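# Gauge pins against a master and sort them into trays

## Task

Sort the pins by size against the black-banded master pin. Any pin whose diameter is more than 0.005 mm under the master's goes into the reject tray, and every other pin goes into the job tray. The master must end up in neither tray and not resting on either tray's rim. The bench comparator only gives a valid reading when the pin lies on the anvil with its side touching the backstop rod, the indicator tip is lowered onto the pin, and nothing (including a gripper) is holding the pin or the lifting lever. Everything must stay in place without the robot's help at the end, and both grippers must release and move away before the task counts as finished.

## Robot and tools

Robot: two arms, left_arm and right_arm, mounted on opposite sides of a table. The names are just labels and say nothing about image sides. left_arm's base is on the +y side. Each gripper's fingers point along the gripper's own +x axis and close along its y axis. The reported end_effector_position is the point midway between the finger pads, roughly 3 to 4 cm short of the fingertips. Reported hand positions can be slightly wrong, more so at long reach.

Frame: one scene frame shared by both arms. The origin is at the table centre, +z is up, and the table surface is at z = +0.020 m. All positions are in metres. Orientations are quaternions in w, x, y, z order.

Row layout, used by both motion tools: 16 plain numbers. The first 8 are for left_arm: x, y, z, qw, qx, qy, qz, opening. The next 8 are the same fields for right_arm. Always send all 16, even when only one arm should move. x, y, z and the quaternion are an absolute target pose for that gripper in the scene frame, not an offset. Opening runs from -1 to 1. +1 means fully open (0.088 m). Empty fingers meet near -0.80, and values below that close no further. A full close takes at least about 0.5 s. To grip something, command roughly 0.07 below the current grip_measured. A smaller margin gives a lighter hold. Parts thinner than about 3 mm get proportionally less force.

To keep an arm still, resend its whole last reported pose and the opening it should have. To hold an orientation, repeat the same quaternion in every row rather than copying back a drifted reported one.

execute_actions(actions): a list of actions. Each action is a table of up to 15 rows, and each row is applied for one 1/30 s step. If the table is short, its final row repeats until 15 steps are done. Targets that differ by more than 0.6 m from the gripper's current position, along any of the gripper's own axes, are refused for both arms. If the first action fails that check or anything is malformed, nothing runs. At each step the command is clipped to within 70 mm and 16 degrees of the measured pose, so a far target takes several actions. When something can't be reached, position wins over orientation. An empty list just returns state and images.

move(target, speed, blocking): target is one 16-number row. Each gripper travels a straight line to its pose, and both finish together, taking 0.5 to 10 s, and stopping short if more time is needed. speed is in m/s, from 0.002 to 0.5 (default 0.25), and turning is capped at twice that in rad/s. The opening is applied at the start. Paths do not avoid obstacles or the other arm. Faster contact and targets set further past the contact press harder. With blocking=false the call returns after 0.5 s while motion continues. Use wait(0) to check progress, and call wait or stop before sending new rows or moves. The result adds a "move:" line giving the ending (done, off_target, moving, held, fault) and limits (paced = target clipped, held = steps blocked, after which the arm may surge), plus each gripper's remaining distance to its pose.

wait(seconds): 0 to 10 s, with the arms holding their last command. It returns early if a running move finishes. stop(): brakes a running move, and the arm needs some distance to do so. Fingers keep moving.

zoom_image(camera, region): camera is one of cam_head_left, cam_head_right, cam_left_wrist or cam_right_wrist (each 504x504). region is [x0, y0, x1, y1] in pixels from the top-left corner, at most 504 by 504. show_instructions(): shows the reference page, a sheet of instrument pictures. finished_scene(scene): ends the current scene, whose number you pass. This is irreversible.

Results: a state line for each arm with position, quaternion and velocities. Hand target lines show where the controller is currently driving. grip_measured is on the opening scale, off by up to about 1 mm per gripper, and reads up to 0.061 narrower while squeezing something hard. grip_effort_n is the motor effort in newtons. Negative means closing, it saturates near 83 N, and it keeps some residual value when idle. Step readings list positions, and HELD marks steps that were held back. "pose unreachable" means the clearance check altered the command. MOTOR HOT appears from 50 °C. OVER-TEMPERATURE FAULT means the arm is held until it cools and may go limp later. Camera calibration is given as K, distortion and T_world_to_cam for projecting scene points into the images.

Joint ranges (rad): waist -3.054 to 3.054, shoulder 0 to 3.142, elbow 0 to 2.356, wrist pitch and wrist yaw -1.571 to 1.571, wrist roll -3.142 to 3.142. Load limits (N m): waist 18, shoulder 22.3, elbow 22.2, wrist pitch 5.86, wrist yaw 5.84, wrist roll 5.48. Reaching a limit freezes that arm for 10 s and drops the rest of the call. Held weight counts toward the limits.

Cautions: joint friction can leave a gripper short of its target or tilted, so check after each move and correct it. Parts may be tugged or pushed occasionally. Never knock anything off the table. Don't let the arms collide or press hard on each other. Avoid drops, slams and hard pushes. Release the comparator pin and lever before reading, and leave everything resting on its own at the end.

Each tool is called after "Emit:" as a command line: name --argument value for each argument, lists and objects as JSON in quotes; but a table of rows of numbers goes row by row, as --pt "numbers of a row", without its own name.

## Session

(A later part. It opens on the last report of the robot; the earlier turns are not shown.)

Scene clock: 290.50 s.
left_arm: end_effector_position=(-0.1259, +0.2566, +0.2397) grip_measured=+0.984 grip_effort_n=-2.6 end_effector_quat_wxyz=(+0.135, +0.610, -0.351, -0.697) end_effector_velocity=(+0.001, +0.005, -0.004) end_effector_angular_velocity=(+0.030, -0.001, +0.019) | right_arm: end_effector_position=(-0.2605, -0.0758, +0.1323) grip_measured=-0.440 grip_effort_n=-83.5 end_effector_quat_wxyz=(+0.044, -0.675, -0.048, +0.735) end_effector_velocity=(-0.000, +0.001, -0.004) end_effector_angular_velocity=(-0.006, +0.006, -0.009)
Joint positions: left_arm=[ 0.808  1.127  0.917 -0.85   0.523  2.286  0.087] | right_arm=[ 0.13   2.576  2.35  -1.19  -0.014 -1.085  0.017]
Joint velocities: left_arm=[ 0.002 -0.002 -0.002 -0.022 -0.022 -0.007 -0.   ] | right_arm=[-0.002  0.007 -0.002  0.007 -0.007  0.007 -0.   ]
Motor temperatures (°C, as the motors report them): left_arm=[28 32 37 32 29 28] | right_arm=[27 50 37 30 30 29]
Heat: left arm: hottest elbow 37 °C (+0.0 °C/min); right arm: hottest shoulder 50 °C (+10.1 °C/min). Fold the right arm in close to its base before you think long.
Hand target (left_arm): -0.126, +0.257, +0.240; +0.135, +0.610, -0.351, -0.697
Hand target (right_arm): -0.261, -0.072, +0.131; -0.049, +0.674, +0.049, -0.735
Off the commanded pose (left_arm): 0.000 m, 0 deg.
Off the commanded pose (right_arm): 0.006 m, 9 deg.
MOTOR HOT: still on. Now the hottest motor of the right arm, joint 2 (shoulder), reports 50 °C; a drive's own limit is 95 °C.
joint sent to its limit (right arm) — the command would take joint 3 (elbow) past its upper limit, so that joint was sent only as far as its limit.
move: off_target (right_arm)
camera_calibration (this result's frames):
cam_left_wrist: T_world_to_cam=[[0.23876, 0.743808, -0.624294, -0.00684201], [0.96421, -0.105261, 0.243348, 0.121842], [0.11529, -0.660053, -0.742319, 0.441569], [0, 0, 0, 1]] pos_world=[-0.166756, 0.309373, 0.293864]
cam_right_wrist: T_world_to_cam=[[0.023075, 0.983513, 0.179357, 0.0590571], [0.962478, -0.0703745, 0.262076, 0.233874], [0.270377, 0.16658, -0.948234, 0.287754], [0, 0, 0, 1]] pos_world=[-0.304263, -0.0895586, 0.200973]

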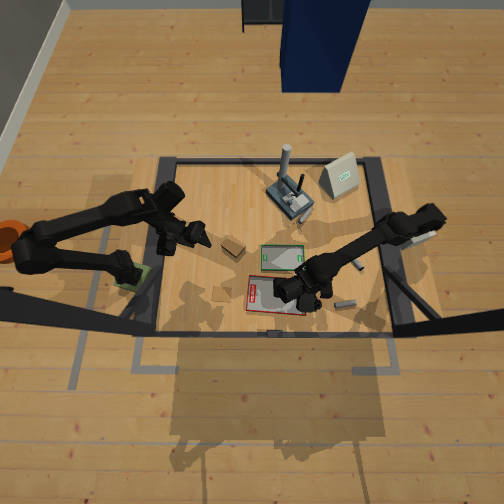

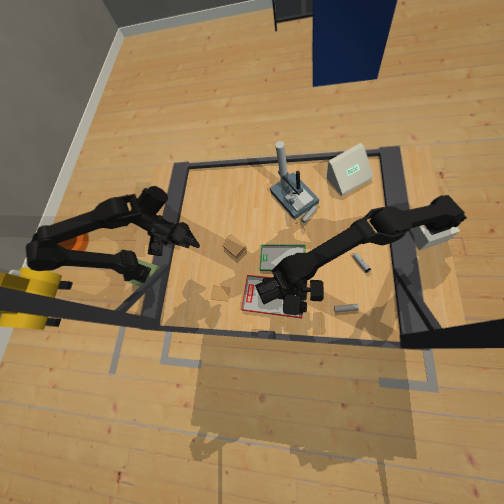

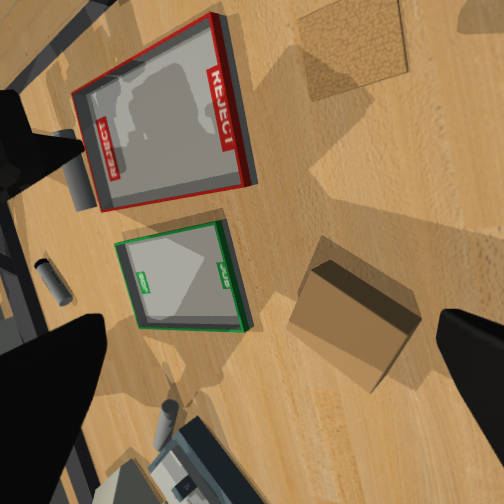

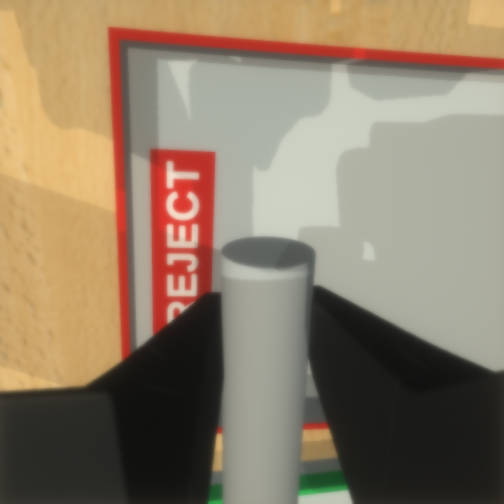

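Emit:
move --target '[-0.1259,0.2566,0.2397,0.135,0.610,-0.351,-0.697,1,-0.27,-0.075,0.075,0,-0.707,0,0.707,-0.6]' --speed 0.06

Emit:
move --target '[-0.1259,0.2566,0.2397,0.135,0.610,-0.351,-0.697,1,-0.27,-0.075,0.075,0,-0.707,0,0.707,0.0]'

Emit:
move --target '[-0.1259,0.2566,0.2397,0.135,0.610,-0.351,-0.697,1,-0.27,-0.09,0.13,0,-0.707,0,0.707,0.0]' --speed 0.1

Emit:
move --target '[-0.1259,0.2566,0.2397,0.135,0.610,-0.351,-0.697,1,-0.294,-0.235,0.12,0.4545,-0.5417,0.4545,0.5417,0.3]' --speed 0.15

Scene clock: 296.80 s.
left_arm: end_effector_position=(-0.1259, +0.2566, +0.2397) grip_measured=+0.984 grip_effort_n=-2.6 end_effector_quat_wxyz=(+0.135, +0.610, -0.351, -0.697) end_effector_velocity=(-0.000, +0.005, -0.003) end_effector_angular_velocity=(+0.029, +0.006, +0.025) | right_arm: end_effector_position=(-0.2686, -0.0752, +0.0842) grip_measured=-0.440 grip_effort_n=-83.5 end_effector_quat_wxyz=(+0.036, -0.685, -0.036, +0.727) end_effector_velocity=(+0.001, -0.001, -0.001) end_effector_angular_velocity=(-0.009, +0.002, +0.006)
Joint positions: left_arm=[ 0.808  1.127  0.917 -0.85   0.523  2.286  0.087] | right_arm=[ 0.146  2.677  2.356 -1.131 -0.003 -1.064  0.017]
Joint velocities: left_arm=[-0.002 -0.007 -0.002 -0.022 -0.022 -0.022  0.   ] | right_arm=[-0.002  0.002  0.002 -0.007 -0.007 -0.007 -0.   ]
Motor temperatures (°C, as the motors report them): left_arm=[28 32 37 32 29 28] | right_arm=[27 51 37 30 30 29]
Heat: left arm: hottest elbow 37 °C (+0.0 °C/min); right arm: hottest shoulder 51 °C (+9.1 °C/min). Fold the right arm in close to its base before you think long.
Hand target (left_arm): -0.126, +0.257, +0.240; +0.135, +0.610, -0.351, -0.697
Hand target (right_arm): -0.270, -0.075, +0.075; -0.034, +0.687, +0.034, -0.725
Off the commanded pose (left_arm): 0.000 m, 0 deg.
Off the commanded pose (right_arm): 0.009 m, 7 deg.
MOTOR HOT: still on. Now the hottest motor of the right arm, joint 2 (shoulder), reports 51 °C; a drive's own limit is 95 °C.
joint sent to its limit (right arm) — the command would take joint 3 (elbow) past its upper limit, so that joint was sent only as far as its limit.
move: off_target (right_arm)
camera_calibration (this result's frames):
cam_left_wrist: T_world_to_cam=[[0.23876, 0.743808, -0.624294, -0.00684201], [0.96421, -0.105261, 0.243348, 0.121842], [0.11529, -0.660053, -0.742319, 0.441569], [0, 0, 0, 1]] pos_world=[-0.166756, 0.309373, 0.293864]
cam_right_wrist: T_world_to_cam=[[0.0251915, 0.988021, 0.152249, 0.070436], [0.955297, -0.0686689, 0.287561, 0.250397], [0.294571, 0.138199, -0.945584, 0.24842], [0, 0, 0, 1]] pos_world=[-0.314156, -0.0867292, 0.152174]

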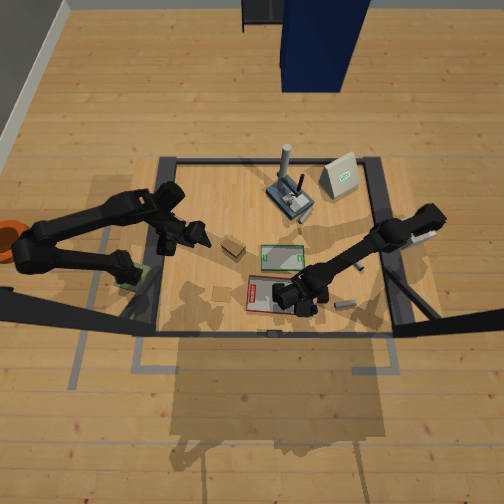

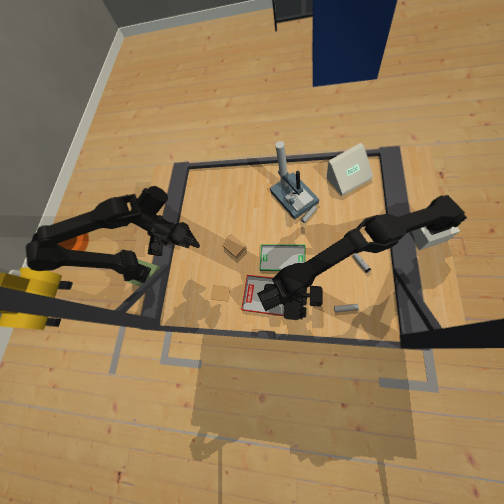

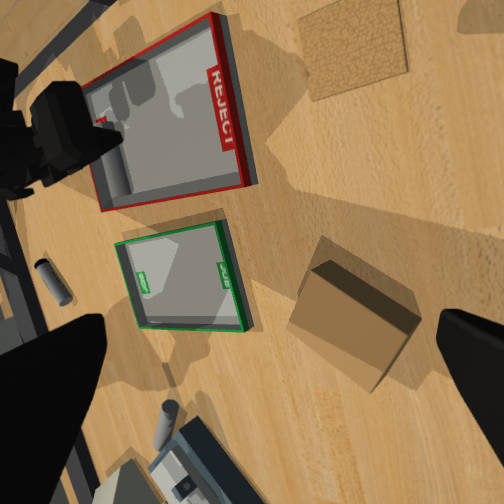

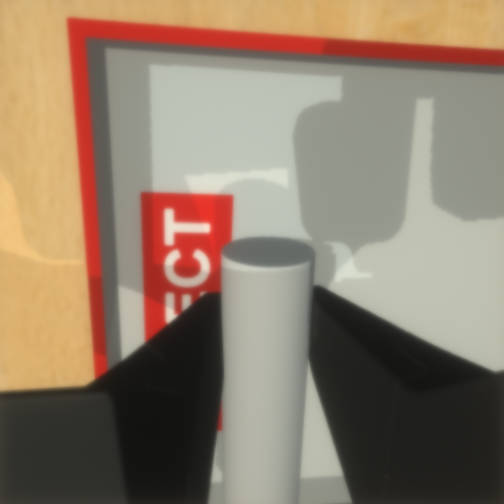

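Scene clock: 297.53 s.
left_arm: end_effector_position=(-0.1259, +0.2566, +0.2397) grip_measured=+0.984 grip_effort_n=-2.6 end_effector_quat_wxyz=(+0.135, +0.610, -0.351, -0.697) end_effector_velocity=(+0.001, -0.000, -0.000) end_effector_angular_velocity=(-0.002, -0.005, +0.007) | right_arm: end_effector_position=(-0.2688, -0.0746, +0.0845) grip_measured=-0.005 grip_effort_n=14.2 end_effector_quat_wxyz=(+0.037, -0.684, -0.037, +0.727) end_effector_velocity=(-0.001, -0.003, +0.000) end_effector_angular_velocity=(-0.009, +0.001, +0.025)
Joint positions: left_arm=[ 0.808  1.127  0.917 -0.85   0.523  2.286  0.087] | right_arm=[ 0.146  2.677  2.358 -1.13  -0.002 -1.064  0.039]
Joint velocities: left_arm=[-0.002 -0.002 -0.002  0.007 -0.007 -0.007 -0.   ] | right_arm=[ 0.002 -0.002 -0.002 -0.007 -0.007 -0.022  0.001]
Motor temperatures (°C, as the motors report them): left_arm=[28 32 37 32 29 28] | right_arm=[27 51 37 30 30 29]
Heat: left arm: hottest elbow 37 °C (+0.0 °C/min); right arm: hottest shoulder 51 °C (+9.0 °C/min). Fold the right arm in close to its base before you think long.
Hand target (left_arm): -0.126, +0.257, +0.240; +0.135, +0.610, -0.351, -0.697
Hand target (right_arm): -0.269, -0.076, +0.075; -0.033, +0.687, +0.033, -0.725
Off the commanded pose (left_arm): 0.000 m, 0 deg.
Off the commanded pose (right_arm): 0.010 m, 7 deg.
MOTOR HOT: still on. Now the hottest motor of the right arm, joint 2 (shoulder), reports 51 °C; a drive's own limit is 95 °C.
joint sent to its limit (right arm) — the command would take joint 3 (elbow) past its upper limit, so that joint was sent only as far as its limit.
move: off_target (right_arm)
camera_calibration (this result's frames):
cam_left_wrist: T_world_to_cam=[[0.23876, 0.743808, -0.624294, -0.00684201], [0.96421, -0.105261, 0.243348, 0.121842], [0.11529, -0.660053, -0.742319, 0.441569], [0, 0, 0, 1]] pos_world=[-0.166756, 0.309373, 0.293864]
cam_right_wrist: T_world_to_cam=[[0.0253505, 0.987655, 0.154578, 0.0696318], [0.95542, -0.0694365, 0.286968, 0.250579], [0.294159, 0.140412, -0.945386, 0.248683], [0, 0, 0, 1]] pos_world=[-0.314326, -0.086291, 0.15243]

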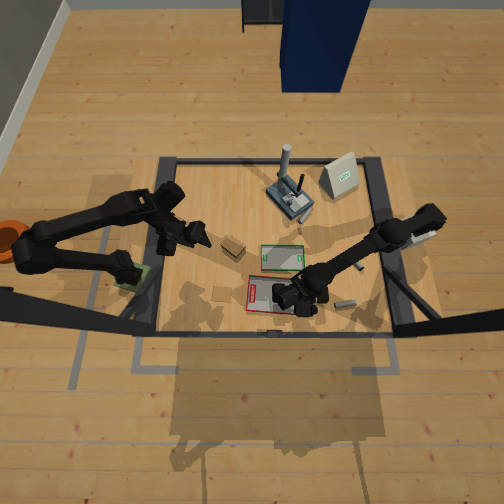

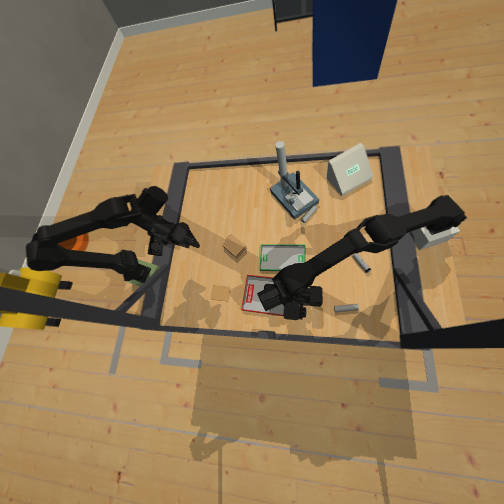

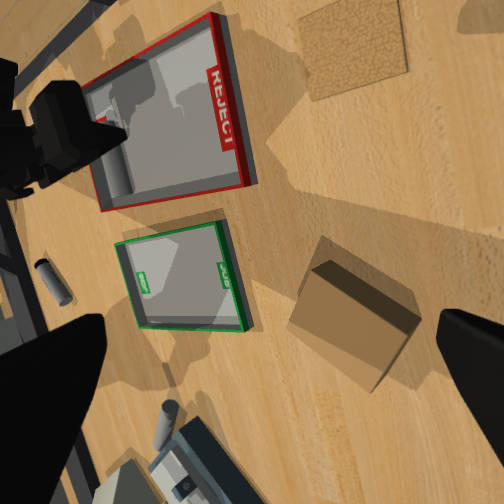

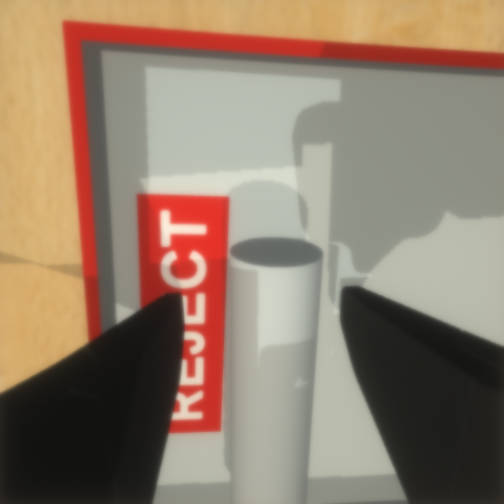

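Scene clock: 298.53 s.
left_arm: end_effector_position=(-0.1259, +0.2566, +0.2397) grip_measured=+0.984 grip_effort_n=-2.6 end_effector_quat_wxyz=(+0.135, +0.610, -0.351, -0.697) end_effector_velocity=(-0.001, +0.002, -0.001) end_effector_angular_velocity=(+0.011, +0.003, +0.007) | right_arm: end_effector_position=(-0.2676, -0.0924, +0.1200) grip_measured=-0.003 grip_effort_n=14.2 end_effector_quat_wxyz=(+0.026, -0.691, -0.027, +0.722) end_effector_velocity=(+0.006, -0.006, -0.000) end_effector_angular_velocity=(-0.028, -0.025, +0.004)
Joint positions: left_arm=[ 0.808  1.127  0.917 -0.85   0.523  2.286  0.087] | right_arm=[ 0.161  2.603  2.358 -1.24  -0.001 -1.051  0.039]
Joint velocities: left_arm=[-0.002 -0.002 -0.002 -0.007 -0.007 -0.007 -0.   ] | right_arm=[-0.002 -0.002 -0.002 -0.037  0.007 -0.007 -0.   ]
Motor temperatures (°C, as the motors report them): left_arm=[28 32 37 32 29 28] | right_arm=[27 52 37 30 30 29]
Heat: left arm: hottest elbow 37 °C (+0.0 °C/min); right arm: hottest shoulder 52 °C (+9.0 °C/min). Fold the right arm in close to its base before you think long.
Hand target (left_arm): -0.126, +0.257, +0.240; +0.135, +0.610, -0.351, -0.697
Hand target (right_arm): -0.269, -0.091, +0.130; -0.032, +0.687, +0.032, -0.725
Off the commanded pose (left_arm): 0.000 m, 0 deg.
Off the commanded pose (right_arm): 0.011 m, 5 deg.
MOTOR HOT: still on. Now the hottest motor of the right arm, joint 2 (shoulder), reports 52 °C; a drive's own limit is 95 °C.
joint sent to its limit (right arm) — the command would take joint 3 (elbow) past its upper limit, so that joint was sent only as far as its limit.
move: off_target (right_arm)
camera_calibration (this result's frames):
cam_left_wrist: T_world_to_cam=[[0.23876, 0.743808, -0.624294, -0.00684201], [0.96421, -0.105261, 0.243348, 0.121842], [0.11529, -0.660053, -0.742319, 0.441569], [0, 0, 0, 1]] pos_world=[-0.166756, 0.309373, 0.293864]
cam_right_wrist: T_world_to_cam=[[0.0215614, 0.991916, 0.125053, 0.0846748], [0.950678, -0.0590546, 0.304505, 0.235565], [0.309428, 0.11232, -0.944266, 0.285706], [0, 0, 0, 1]] pos_world=[-0.314178, -0.10217, 0.187463]

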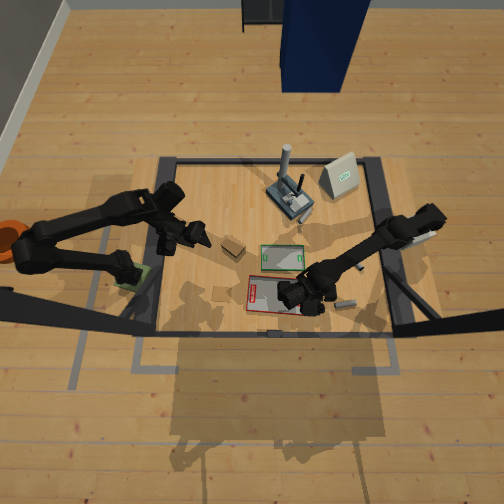

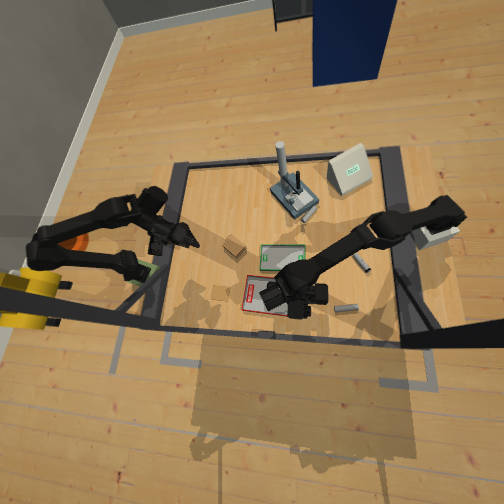

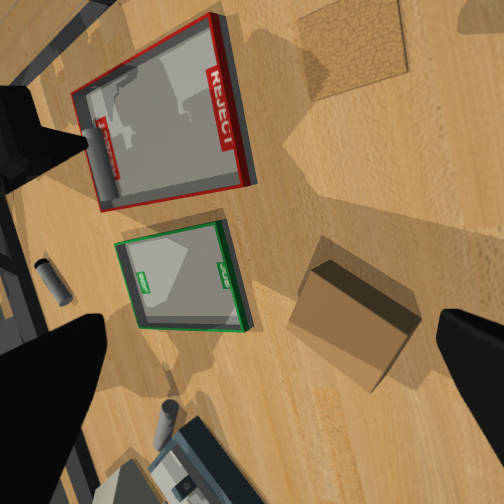

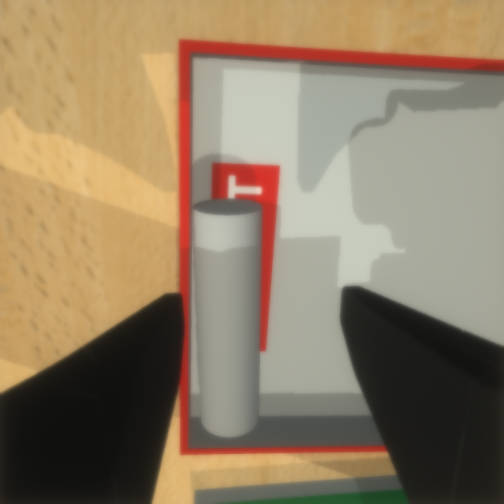

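Scene clock: 303.63 s.
left_arm: end_effector_position=(-0.1259, +0.2566, +0.2397) grip_measured=+0.984 grip_effort_n=-2.6 end_effector_quat_wxyz=(+0.135, +0.610, -0.351, -0.697) end_effector_velocity=(-0.001, +0.002, -0.001) end_effector_angular_velocity=(+0.008, -0.006, -0.004) | right_arm: end_effector_position=(-0.2939, -0.2331, +0.1150) grip_measured=+0.297 grip_effort_n=14.7 end_effector_quat_wxyz=(+0.453, -0.545, +0.455, +0.539) end_effector_velocity=(+0.002, -0.005, -0.002) end_effector_angular_velocity=(-0.017, -0.006, -0.005)
Joint positions: left_arm=[ 0.808  1.127  0.917 -0.85   0.523  2.286  0.087] | right_arm=[ 0.384  2.23   1.673 -1.024 -0.001  0.568  0.054]
Joint velocities: left_arm=[-0.002 -0.002 -0.002 -0.007 -0.007  0.007 -0.   ] | right_arm=[ 0.002 -0.002 -0.012 -0.007 -0.007  0.007  0.   ]
Motor temperatures (°C, as the motors report them): left_arm=[28 32 37 32 29 28] | right_arm=[27 53 37 30 30 29]
Heat: left arm: hottest elbow 37 °C (+0.0 °C/min); right arm: hottest shoulder 53 °C (+9.1 °C/min). Fold the right arm in close to its base before you think long.
Hand target (left_arm): -0.126, +0.257, +0.240; +0.135, +0.610, -0.351, -0.697
Hand target (right_arm): -0.295, -0.235, +0.119; -0.453, +0.541, -0.456, -0.542
Off the commanded pose (left_arm): 0.000 m, 0 deg.
Off the commanded pose (right_arm): 0.005 m, 1 deg.
MOTOR HOT: still on. Now the hottest motor of the right arm, joint 2 (shoulder), reports 53 °C; a drive's own limit is 95 °C.
move: done
camera_calibration (this result's frames):
cam_left_wrist: T_world_to_cam=[[0.23876, 0.743808, -0.624294, -0.00684201], [0.96421, -0.105261, 0.243348, 0.121842], [0.11529, -0.660053, -0.742319, 0.441569], [0, 0, 0, 1]] pos_world=[-0.166756, 0.309373, 0.293864]
cam_right_wrist: T_world_to_cam=[[0.986054, 0.156802, 0.0557814, 0.322166], [0.126903, -0.925231, 0.357553, -0.196344], [0.107676, -0.345487, -0.932226, 0.137594], [0, 0, 0, 1]] pos_world=[-0.307571, -0.184643, 0.180501]

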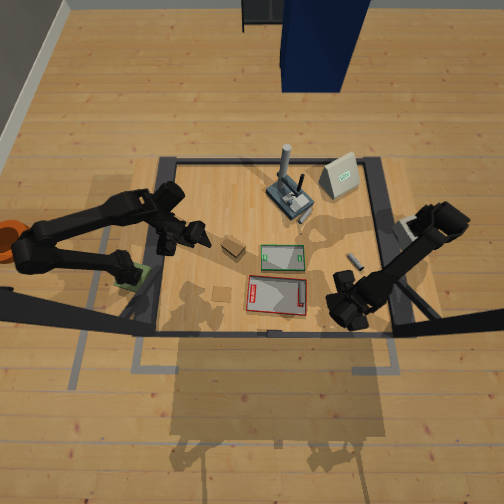

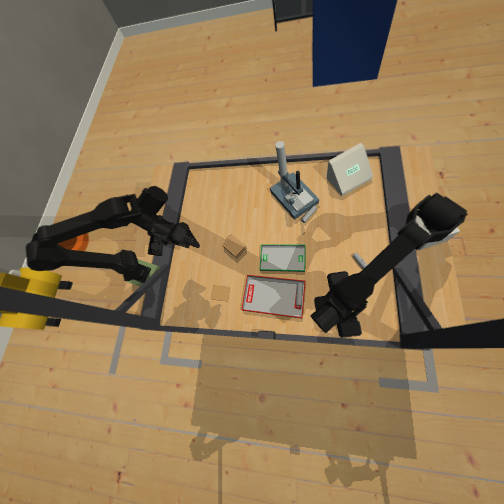

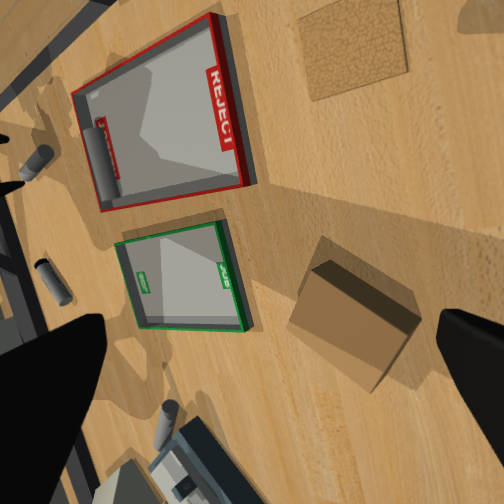

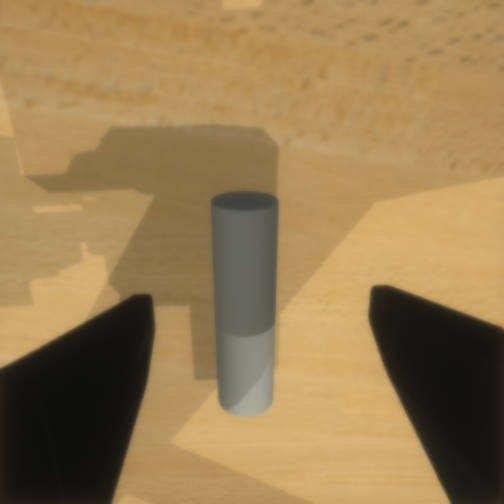

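Shift ~5 mm −x and descend.

Emit:
move --target '[-0.1259,0.2566,0.2397,0.135,0.610,-0.351,-0.697,1,-0.299,-0.236,0.085,0.4545,-0.5417,0.4545,0.5417,0.3]' --speed 0.06

Emit:
move --target '[-0.1259,0.2566,0.2397,0.135,0.610,-0.351,-0.697,1,-0.299,-0.236,0.064,0.4545,-0.5417,0.4545,0.5417,0.3]' --speed 0.04

Scene clock: 309.33 s.
left_arm: end_effector_position=(-0.1259, +0.2566, +0.2397) grip_measured=+0.984 grip_effort_n=-2.6 end_effector_quat_wxyz=(+0.135, +0.610, -0.351, -0.697) end_effector_velocity=(+0.001, -0.001, +0.003) end_effector_angular_velocity=(-0.007, -0.001, +0.018) | right_arm: end_effector_position=(-0.3010, -0.2326, +0.0934) grip_measured=+0.297 grip_effort_n=14.7 end_effector_quat_wxyz=(+0.454, -0.535, +0.454, +0.549) end_effector_velocity=(-0.001, +0.001, +0.002) end_effector_angular_velocity=(+0.004, +0.013, +0.020)
Joint positions: left_arm=[ 0.808  1.127  0.917 -0.85   0.523  2.286  0.087] | right_arm=[ 0.396  2.255  1.625 -0.921 -0.001  0.581  0.054]
Joint velocities: left_arm=[-0.002 -0.007  0.002  0.007 -0.007 -0.022  0.   ] | right_arm=[-0.002 -0.007 -0.002  0.007 -0.007 -0.022 -0.   ]
Motor temperatures (°C, as the motors report them): left_arm=[28 32 37 32 29 28] | right_arm=[27 54 37 30 30 29]
Heat: left arm: hottest elbow 37 °C (+0.0 °C/min); right arm: hottest shoulder 54 °C (+10.1 °C/min). Fold the right arm in close to its base before you think long.
Hand target (left_arm): -0.126, +0.257, +0.240; +0.135, +0.610, -0.351, -0.697
Hand target (right_arm): -0.299, -0.236, +0.085; -0.454, +0.542, -0.455, -0.542
Off the commanded pose (left_arm): 0.000 m, 0 deg.
Off the commanded pose (right_arm): 0.009 m, 1 deg.
MOTOR HOT: still on. Now the hottest motor of the right arm, joint 2 (shoulder), reports 54 °C; a drive's own limit is 95 °C.
move: off_target (right_arm)
camera_calibration (this result's frames):
cam_left_wrist: T_world_to_cam=[[0.23876, 0.743808, -0.624294, -0.00684201], [0.96421, -0.105261, 0.243348, 0.121842], [0.11529, -0.660053, -0.742319, 0.441569], [0, 0, 0, 1]] pos_world=[-0.166756, 0.309373, 0.293864]
cam_right_wrist: T_world_to_cam=[[0.987177, 0.154665, 0.0395112, 0.331608], [0.132708, -0.932701, 0.335348, -0.185183], [0.0887186, -0.325804, -0.941265, 0.118025], [0, 0, 0, 1]] pos_world=[-0.313252, -0.185555, 0.160091]

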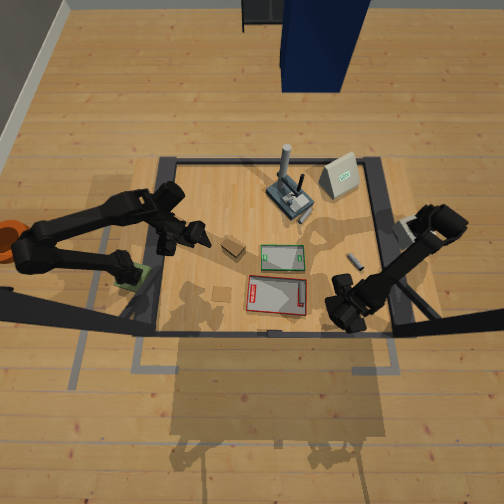

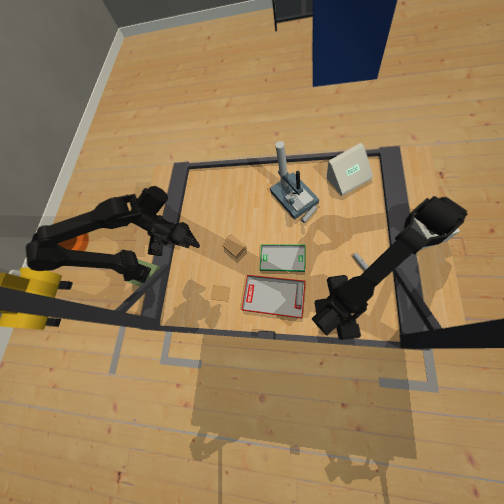

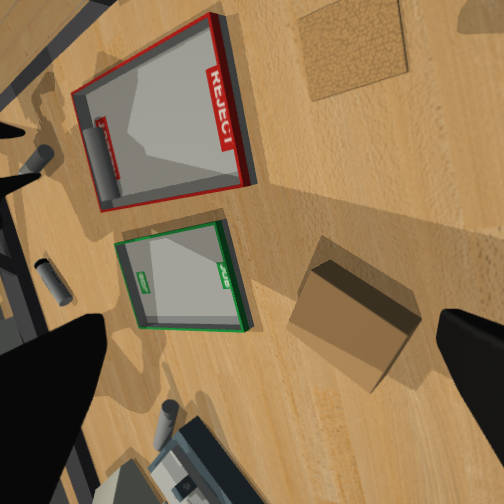

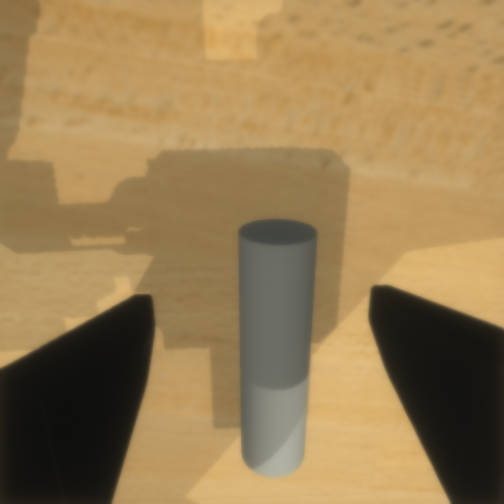

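Scene clock: 310.40 s.
left_arm: end_effector_position=(-0.1259, +0.2566, +0.2397) grip_measured=+0.984 grip_effort_n=-3.0 end_effector_quat_wxyz=(+0.135, +0.610, -0.351, -0.697) end_effector_velocity=(+0.000, +0.004, -0.004) end_effector_angular_velocity=(+0.030, -0.001, +0.014) | right_arm: end_effector_position=(-0.3018, -0.2318, +0.0733) grip_measured=+0.297 grip_effort_n=14.2 end_effector_quat_wxyz=(+0.455, -0.534, +0.454, +0.550) end_effector_velocity=(+0.003, -0.000, +0.000) end_effector_angular_velocity=(-0.020, +0.011, +0.010)
Joint positions: left_arm=[ 0.808  1.127  0.917 -0.85   0.523  2.286  0.087] | right_arm=[ 0.396  2.289  1.596 -0.854 -0.001  0.581  0.054]
Joint velocities: left_arm=[-0.002 -0.002 -0.002 -0.022 -0.022 -0.007 -0.   ] | right_arm=[-0.012 -0.002 -0.002 -0.007 -0.022 -0.022 -0.   ]
Motor temperatures (°C, as the motors report them): left_arm=[28 32 37 32 29 28] | right_arm=[27 54 37 30 30 29]
Heat: left arm: hottest elbow 37 °C (+0.0 °C/min); right arm: hottest shoulder 54 °C (+10.1 °C/min). Fold the right arm in close to its base before you think long.
Hand target (left_arm): -0.126, +0.257, +0.240; +0.135, +0.610, -0.351, -0.697
Hand target (right_arm): -0.299, -0.236, +0.064; -0.455, +0.542, -0.455, -0.542
Off the commanded pose (left_arm): 0.000 m, 0 deg.
Off the commanded pose (right_arm): 0.011 m, 1 deg.
MOTOR HOT: still on. Now the hottest motor of the right arm, joint 2 (shoulder), reports 54 °C; a drive's own limit is 95 °C.
move: off_target (right_arm)
camera_calibration (this result's frames):
cam_left_wrist: T_world_to_cam=[[0.23876, 0.743808, -0.624294, -0.00684201], [0.96421, -0.105261, 0.243348, 0.121842], [0.11529, -0.660053, -0.742319, 0.441569], [0, 0, 0, 1]] pos_world=[-0.166756, 0.309373, 0.293864]
cam_right_wrist: T_world_to_cam=[[0.987336, 0.154182, 0.0373467, 0.333147], [0.133228, -0.933675, 0.332417, -0.177413], [0.0861223, -0.323231, -0.942393, 0.0993469], [0, 0, 0, 1]] pos_world=[-0.313848, -0.184899, 0.140157]

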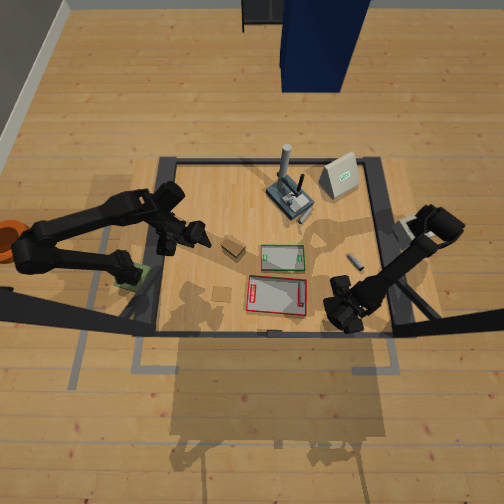

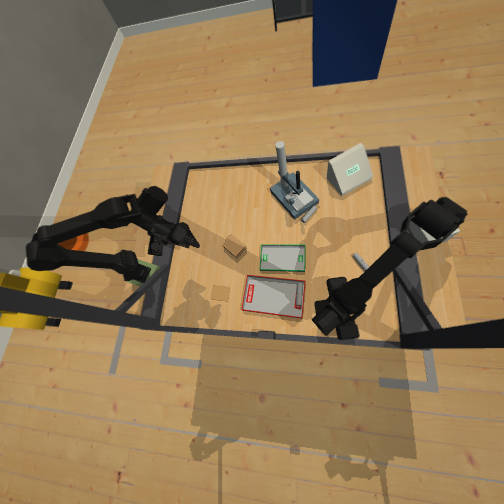

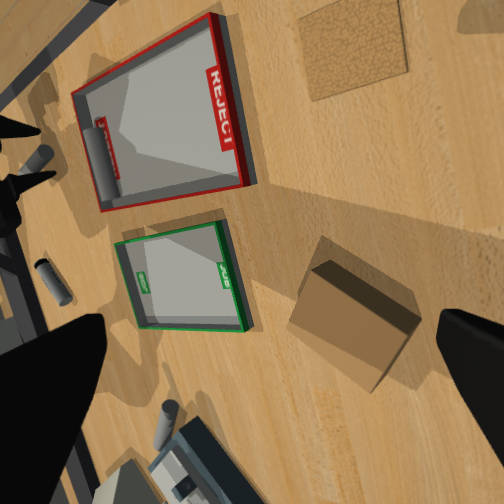

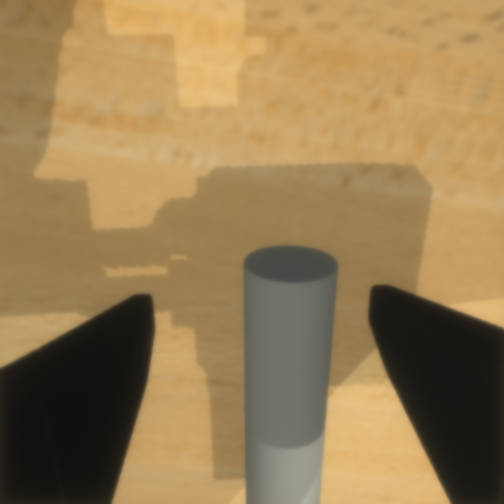

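Adjust +5 mm x, −2 mm y.

Emit:
move --target '[-0.1259,0.2566,0.2397,0.135,0.610,-0.351,-0.697,1,-0.294,-0.238,0.09,0.4545,-0.5417,0.4545,0.5417,0.3]' --speed 0.04

Emit:
move --target '[-0.1259,0.2566,0.2397,0.135,0.610,-0.351,-0.697,1,-0.294,-0.238,0.064,0.4545,-0.5417,0.4545,0.5417,0.3]' --speed 0.04

Scene clock: 315.33 s.
left_arm: end_effector_position=(-0.1259, +0.2566, +0.2397) grip_measured=+0.984 grip_effort_n=-3.0 end_effector_quat_wxyz=(+0.135, +0.610, -0.351, -0.697) end_effector_velocity=(-0.002, +0.004, -0.003) end_effector_angular_velocity=(+0.024, +0.010, +0.007) | right_arm: end_effector_position=(-0.2952, -0.2385, +0.0852) grip_measured=+0.297 grip_effort_n=14.2 end_effector_quat_wxyz=(+0.454, -0.544, +0.455, +0.540) end_effector_velocity=(+0.007, -0.001, +0.000) end_effector_angular_velocity=(-0.001, -0.031, +0.005)
Joint positions: left_arm=[ 0.808  1.127  0.917 -0.85   0.523  2.286  0.087] | right_arm=[ 0.395  2.259  1.596 -0.915 -0.001  0.581  0.054]
Joint velocities: left_arm=[-0.002 -0.002 -0.002 -0.022 -0.007 -0.007 -0.   ] | right_arm=[-0.002 -0.002 -0.002 -0.022  0.022 -0.007 -0.   ]
Motor temperatures (°C, as the motors report them): left_arm=[28 32 37 32 29 28] | right_arm=[27 53 36 30 30 29]
Heat: left arm: hottest elbow 37 °C (+0.0 °C/min); right arm: hottest shoulder 53 °C (+10.1 °C/min). Fold the right arm in close to its base before you think long.
Hand target (left_arm): -0.126, +0.257, +0.240; +0.135, +0.610, -0.351, -0.697
Hand target (right_arm): -0.294, -0.238, +0.090; -0.455, +0.542, -0.455, -0.542
Off the commanded pose (left_arm): 0.000 m, 0 deg.
Off the commanded pose (right_arm): 0.005 m, 0 deg.
MOTOR HOT: still on. Now the hottest motor of the right arm, joint 2 (shoulder), reports 53 °C; a drive's own limit is 95 °C.
move: done
camera_calibration (this result's frames):
cam_left_wrist: T_world_to_cam=[[0.23876, 0.743808, -0.624294, -0.00684201], [0.96421, -0.105261, 0.243348, 0.121842], [0.11529, -0.660053, -0.742319, 0.441569], [0, 0, 0, 1]] pos_world=[-0.166756, 0.309373, 0.293864]
cam_right_wrist: T_world_to_cam=[[0.986446, 0.15481, 0.0543817, 0.325671], [0.125757, -0.926188, 0.355474, -0.190949], [0.105399, -0.343817, -0.933103, 0.107869], [0, 0, 0, 1]] pos_world=[-0.308614, -0.190185, 0.15082]

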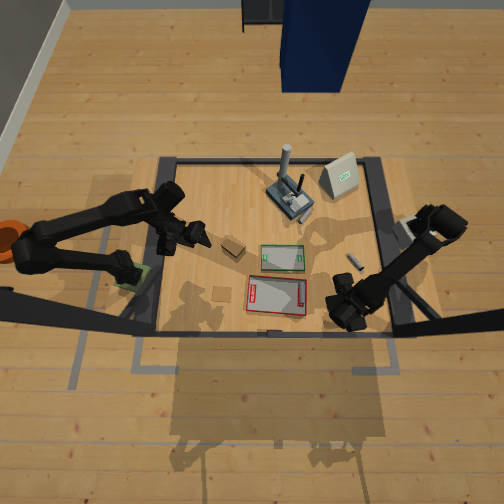

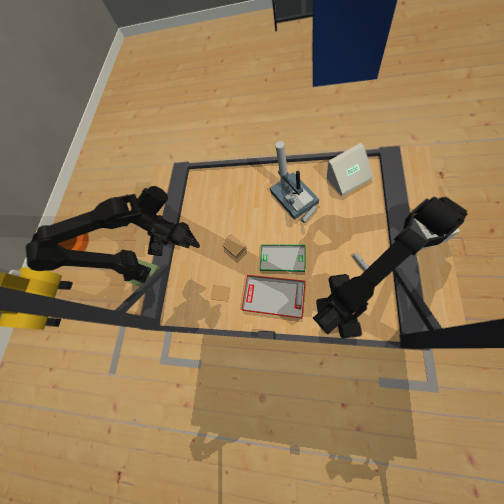

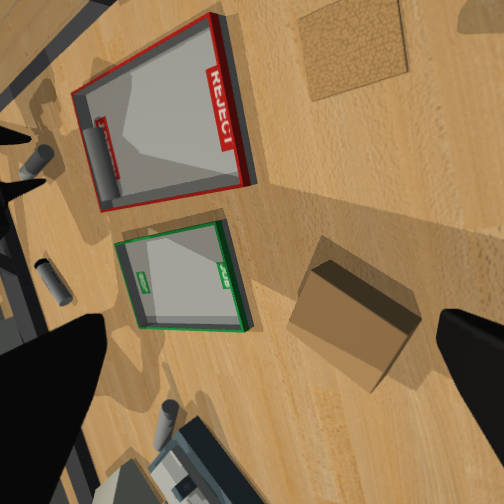

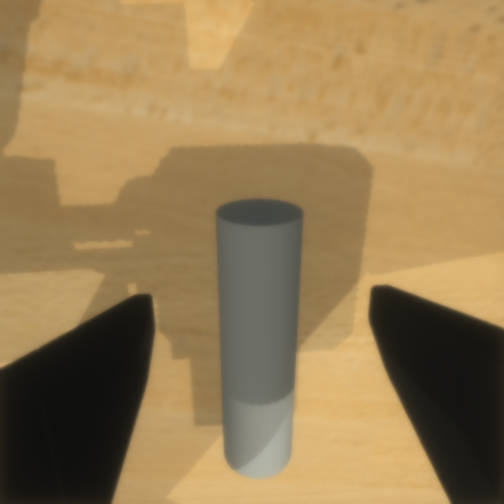

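Scene clock: 316.20 s.
left_arm: end_effector_position=(-0.1259, +0.2566, +0.2397) grip_measured=+0.984 grip_effort_n=-2.6 end_effector_quat_wxyz=(+0.135, +0.610, -0.351, -0.697) end_effector_velocity=(-0.001, +0.002, -0.003) end_effector_angular_velocity=(+0.019, +0.014, +0.018) | right_arm: end_effector_position=(-0.2982, -0.2353, +0.0730) grip_measured=+0.297 grip_effort_n=14.2 end_effector_quat_wxyz=(+0.455, -0.534, +0.454, +0.550) end_effector_velocity=(-0.003, -0.000, +0.002) end_effector_angular_velocity=(-0.006, +0.024, +0.005)
Joint positions: left_arm=[ 0.808  1.127  0.917 -0.85   0.523  2.286  0.087] | right_arm=[ 0.395  2.272  1.566 -0.841 -0.001  0.581  0.054]
Joint velocities: left_arm=[-0.002 -0.002 -0.007 -0.007 -0.007 -0.022 -0.   ] | right_arm=[-0.002 -0.007 -0.002  0.007 -0.022 -0.007 -0.   ]
Motor temperatures (°C, as the motors report them): left_arm=[28 32 37 32 29 28] | right_arm=[27 53 36 30 30 29]
Heat: left arm: hottest elbow 37 °C (+0.0 °C/min); right arm: hottest shoulder 53 °C (+10.1 °C/min). Fold the right arm in close to its base before you think long.
Hand target (left_arm): -0.126, +0.257, +0.240; +0.135, +0.610, -0.351, -0.697
Hand target (right_arm): -0.294, -0.238, +0.064; -0.455, +0.542, -0.454, -0.542
Off the commanded pose (left_arm): 0.000 m, 0 deg.
Off the commanded pose (right_arm): 0.010 m, 1 deg.
MOTOR HOT: still on. Now the hottest motor of the right arm, joint 2 (shoulder), reports 53 °C; a drive's own limit is 95 °C.
move: off_target (right_arm)
camera_calibration (this result's frames):
cam_left_wrist: T_world_to_cam=[[0.23876, 0.743808, -0.624294, -0.00684201], [0.96421, -0.105261, 0.243348, 0.121842], [0.11529, -0.660053, -0.742319, 0.441569], [0, 0, 0, 1]] pos_world=[-0.166756, 0.309373, 0.293864]
cam_right_wrist: T_world_to_cam=[[0.987375, 0.153826, 0.0377784, 0.3301], [0.132698, -0.933541, 0.333004, -0.181241], [0.0864924, -0.323787, -0.942168, 0.0975986], [0, 0, 0, 1]] pos_world=[-0.310324, -0.188373, 0.139838]

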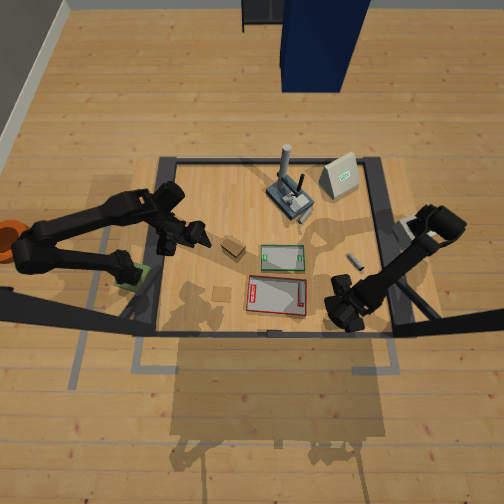

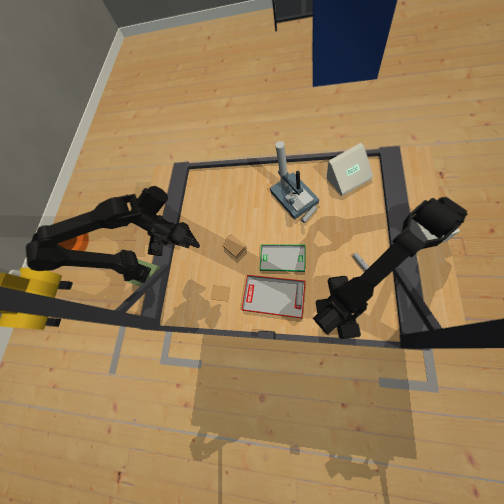

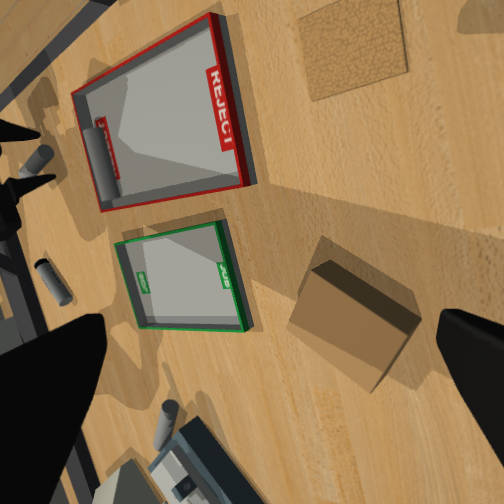

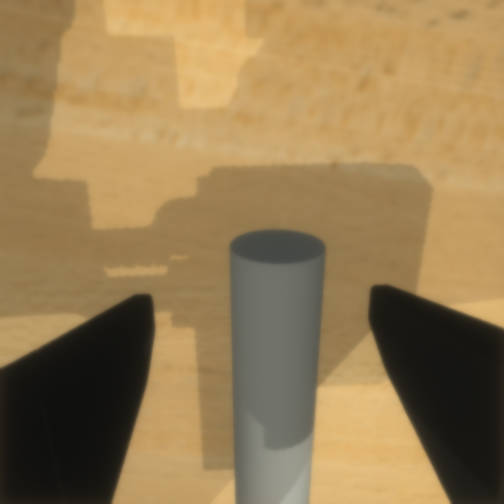

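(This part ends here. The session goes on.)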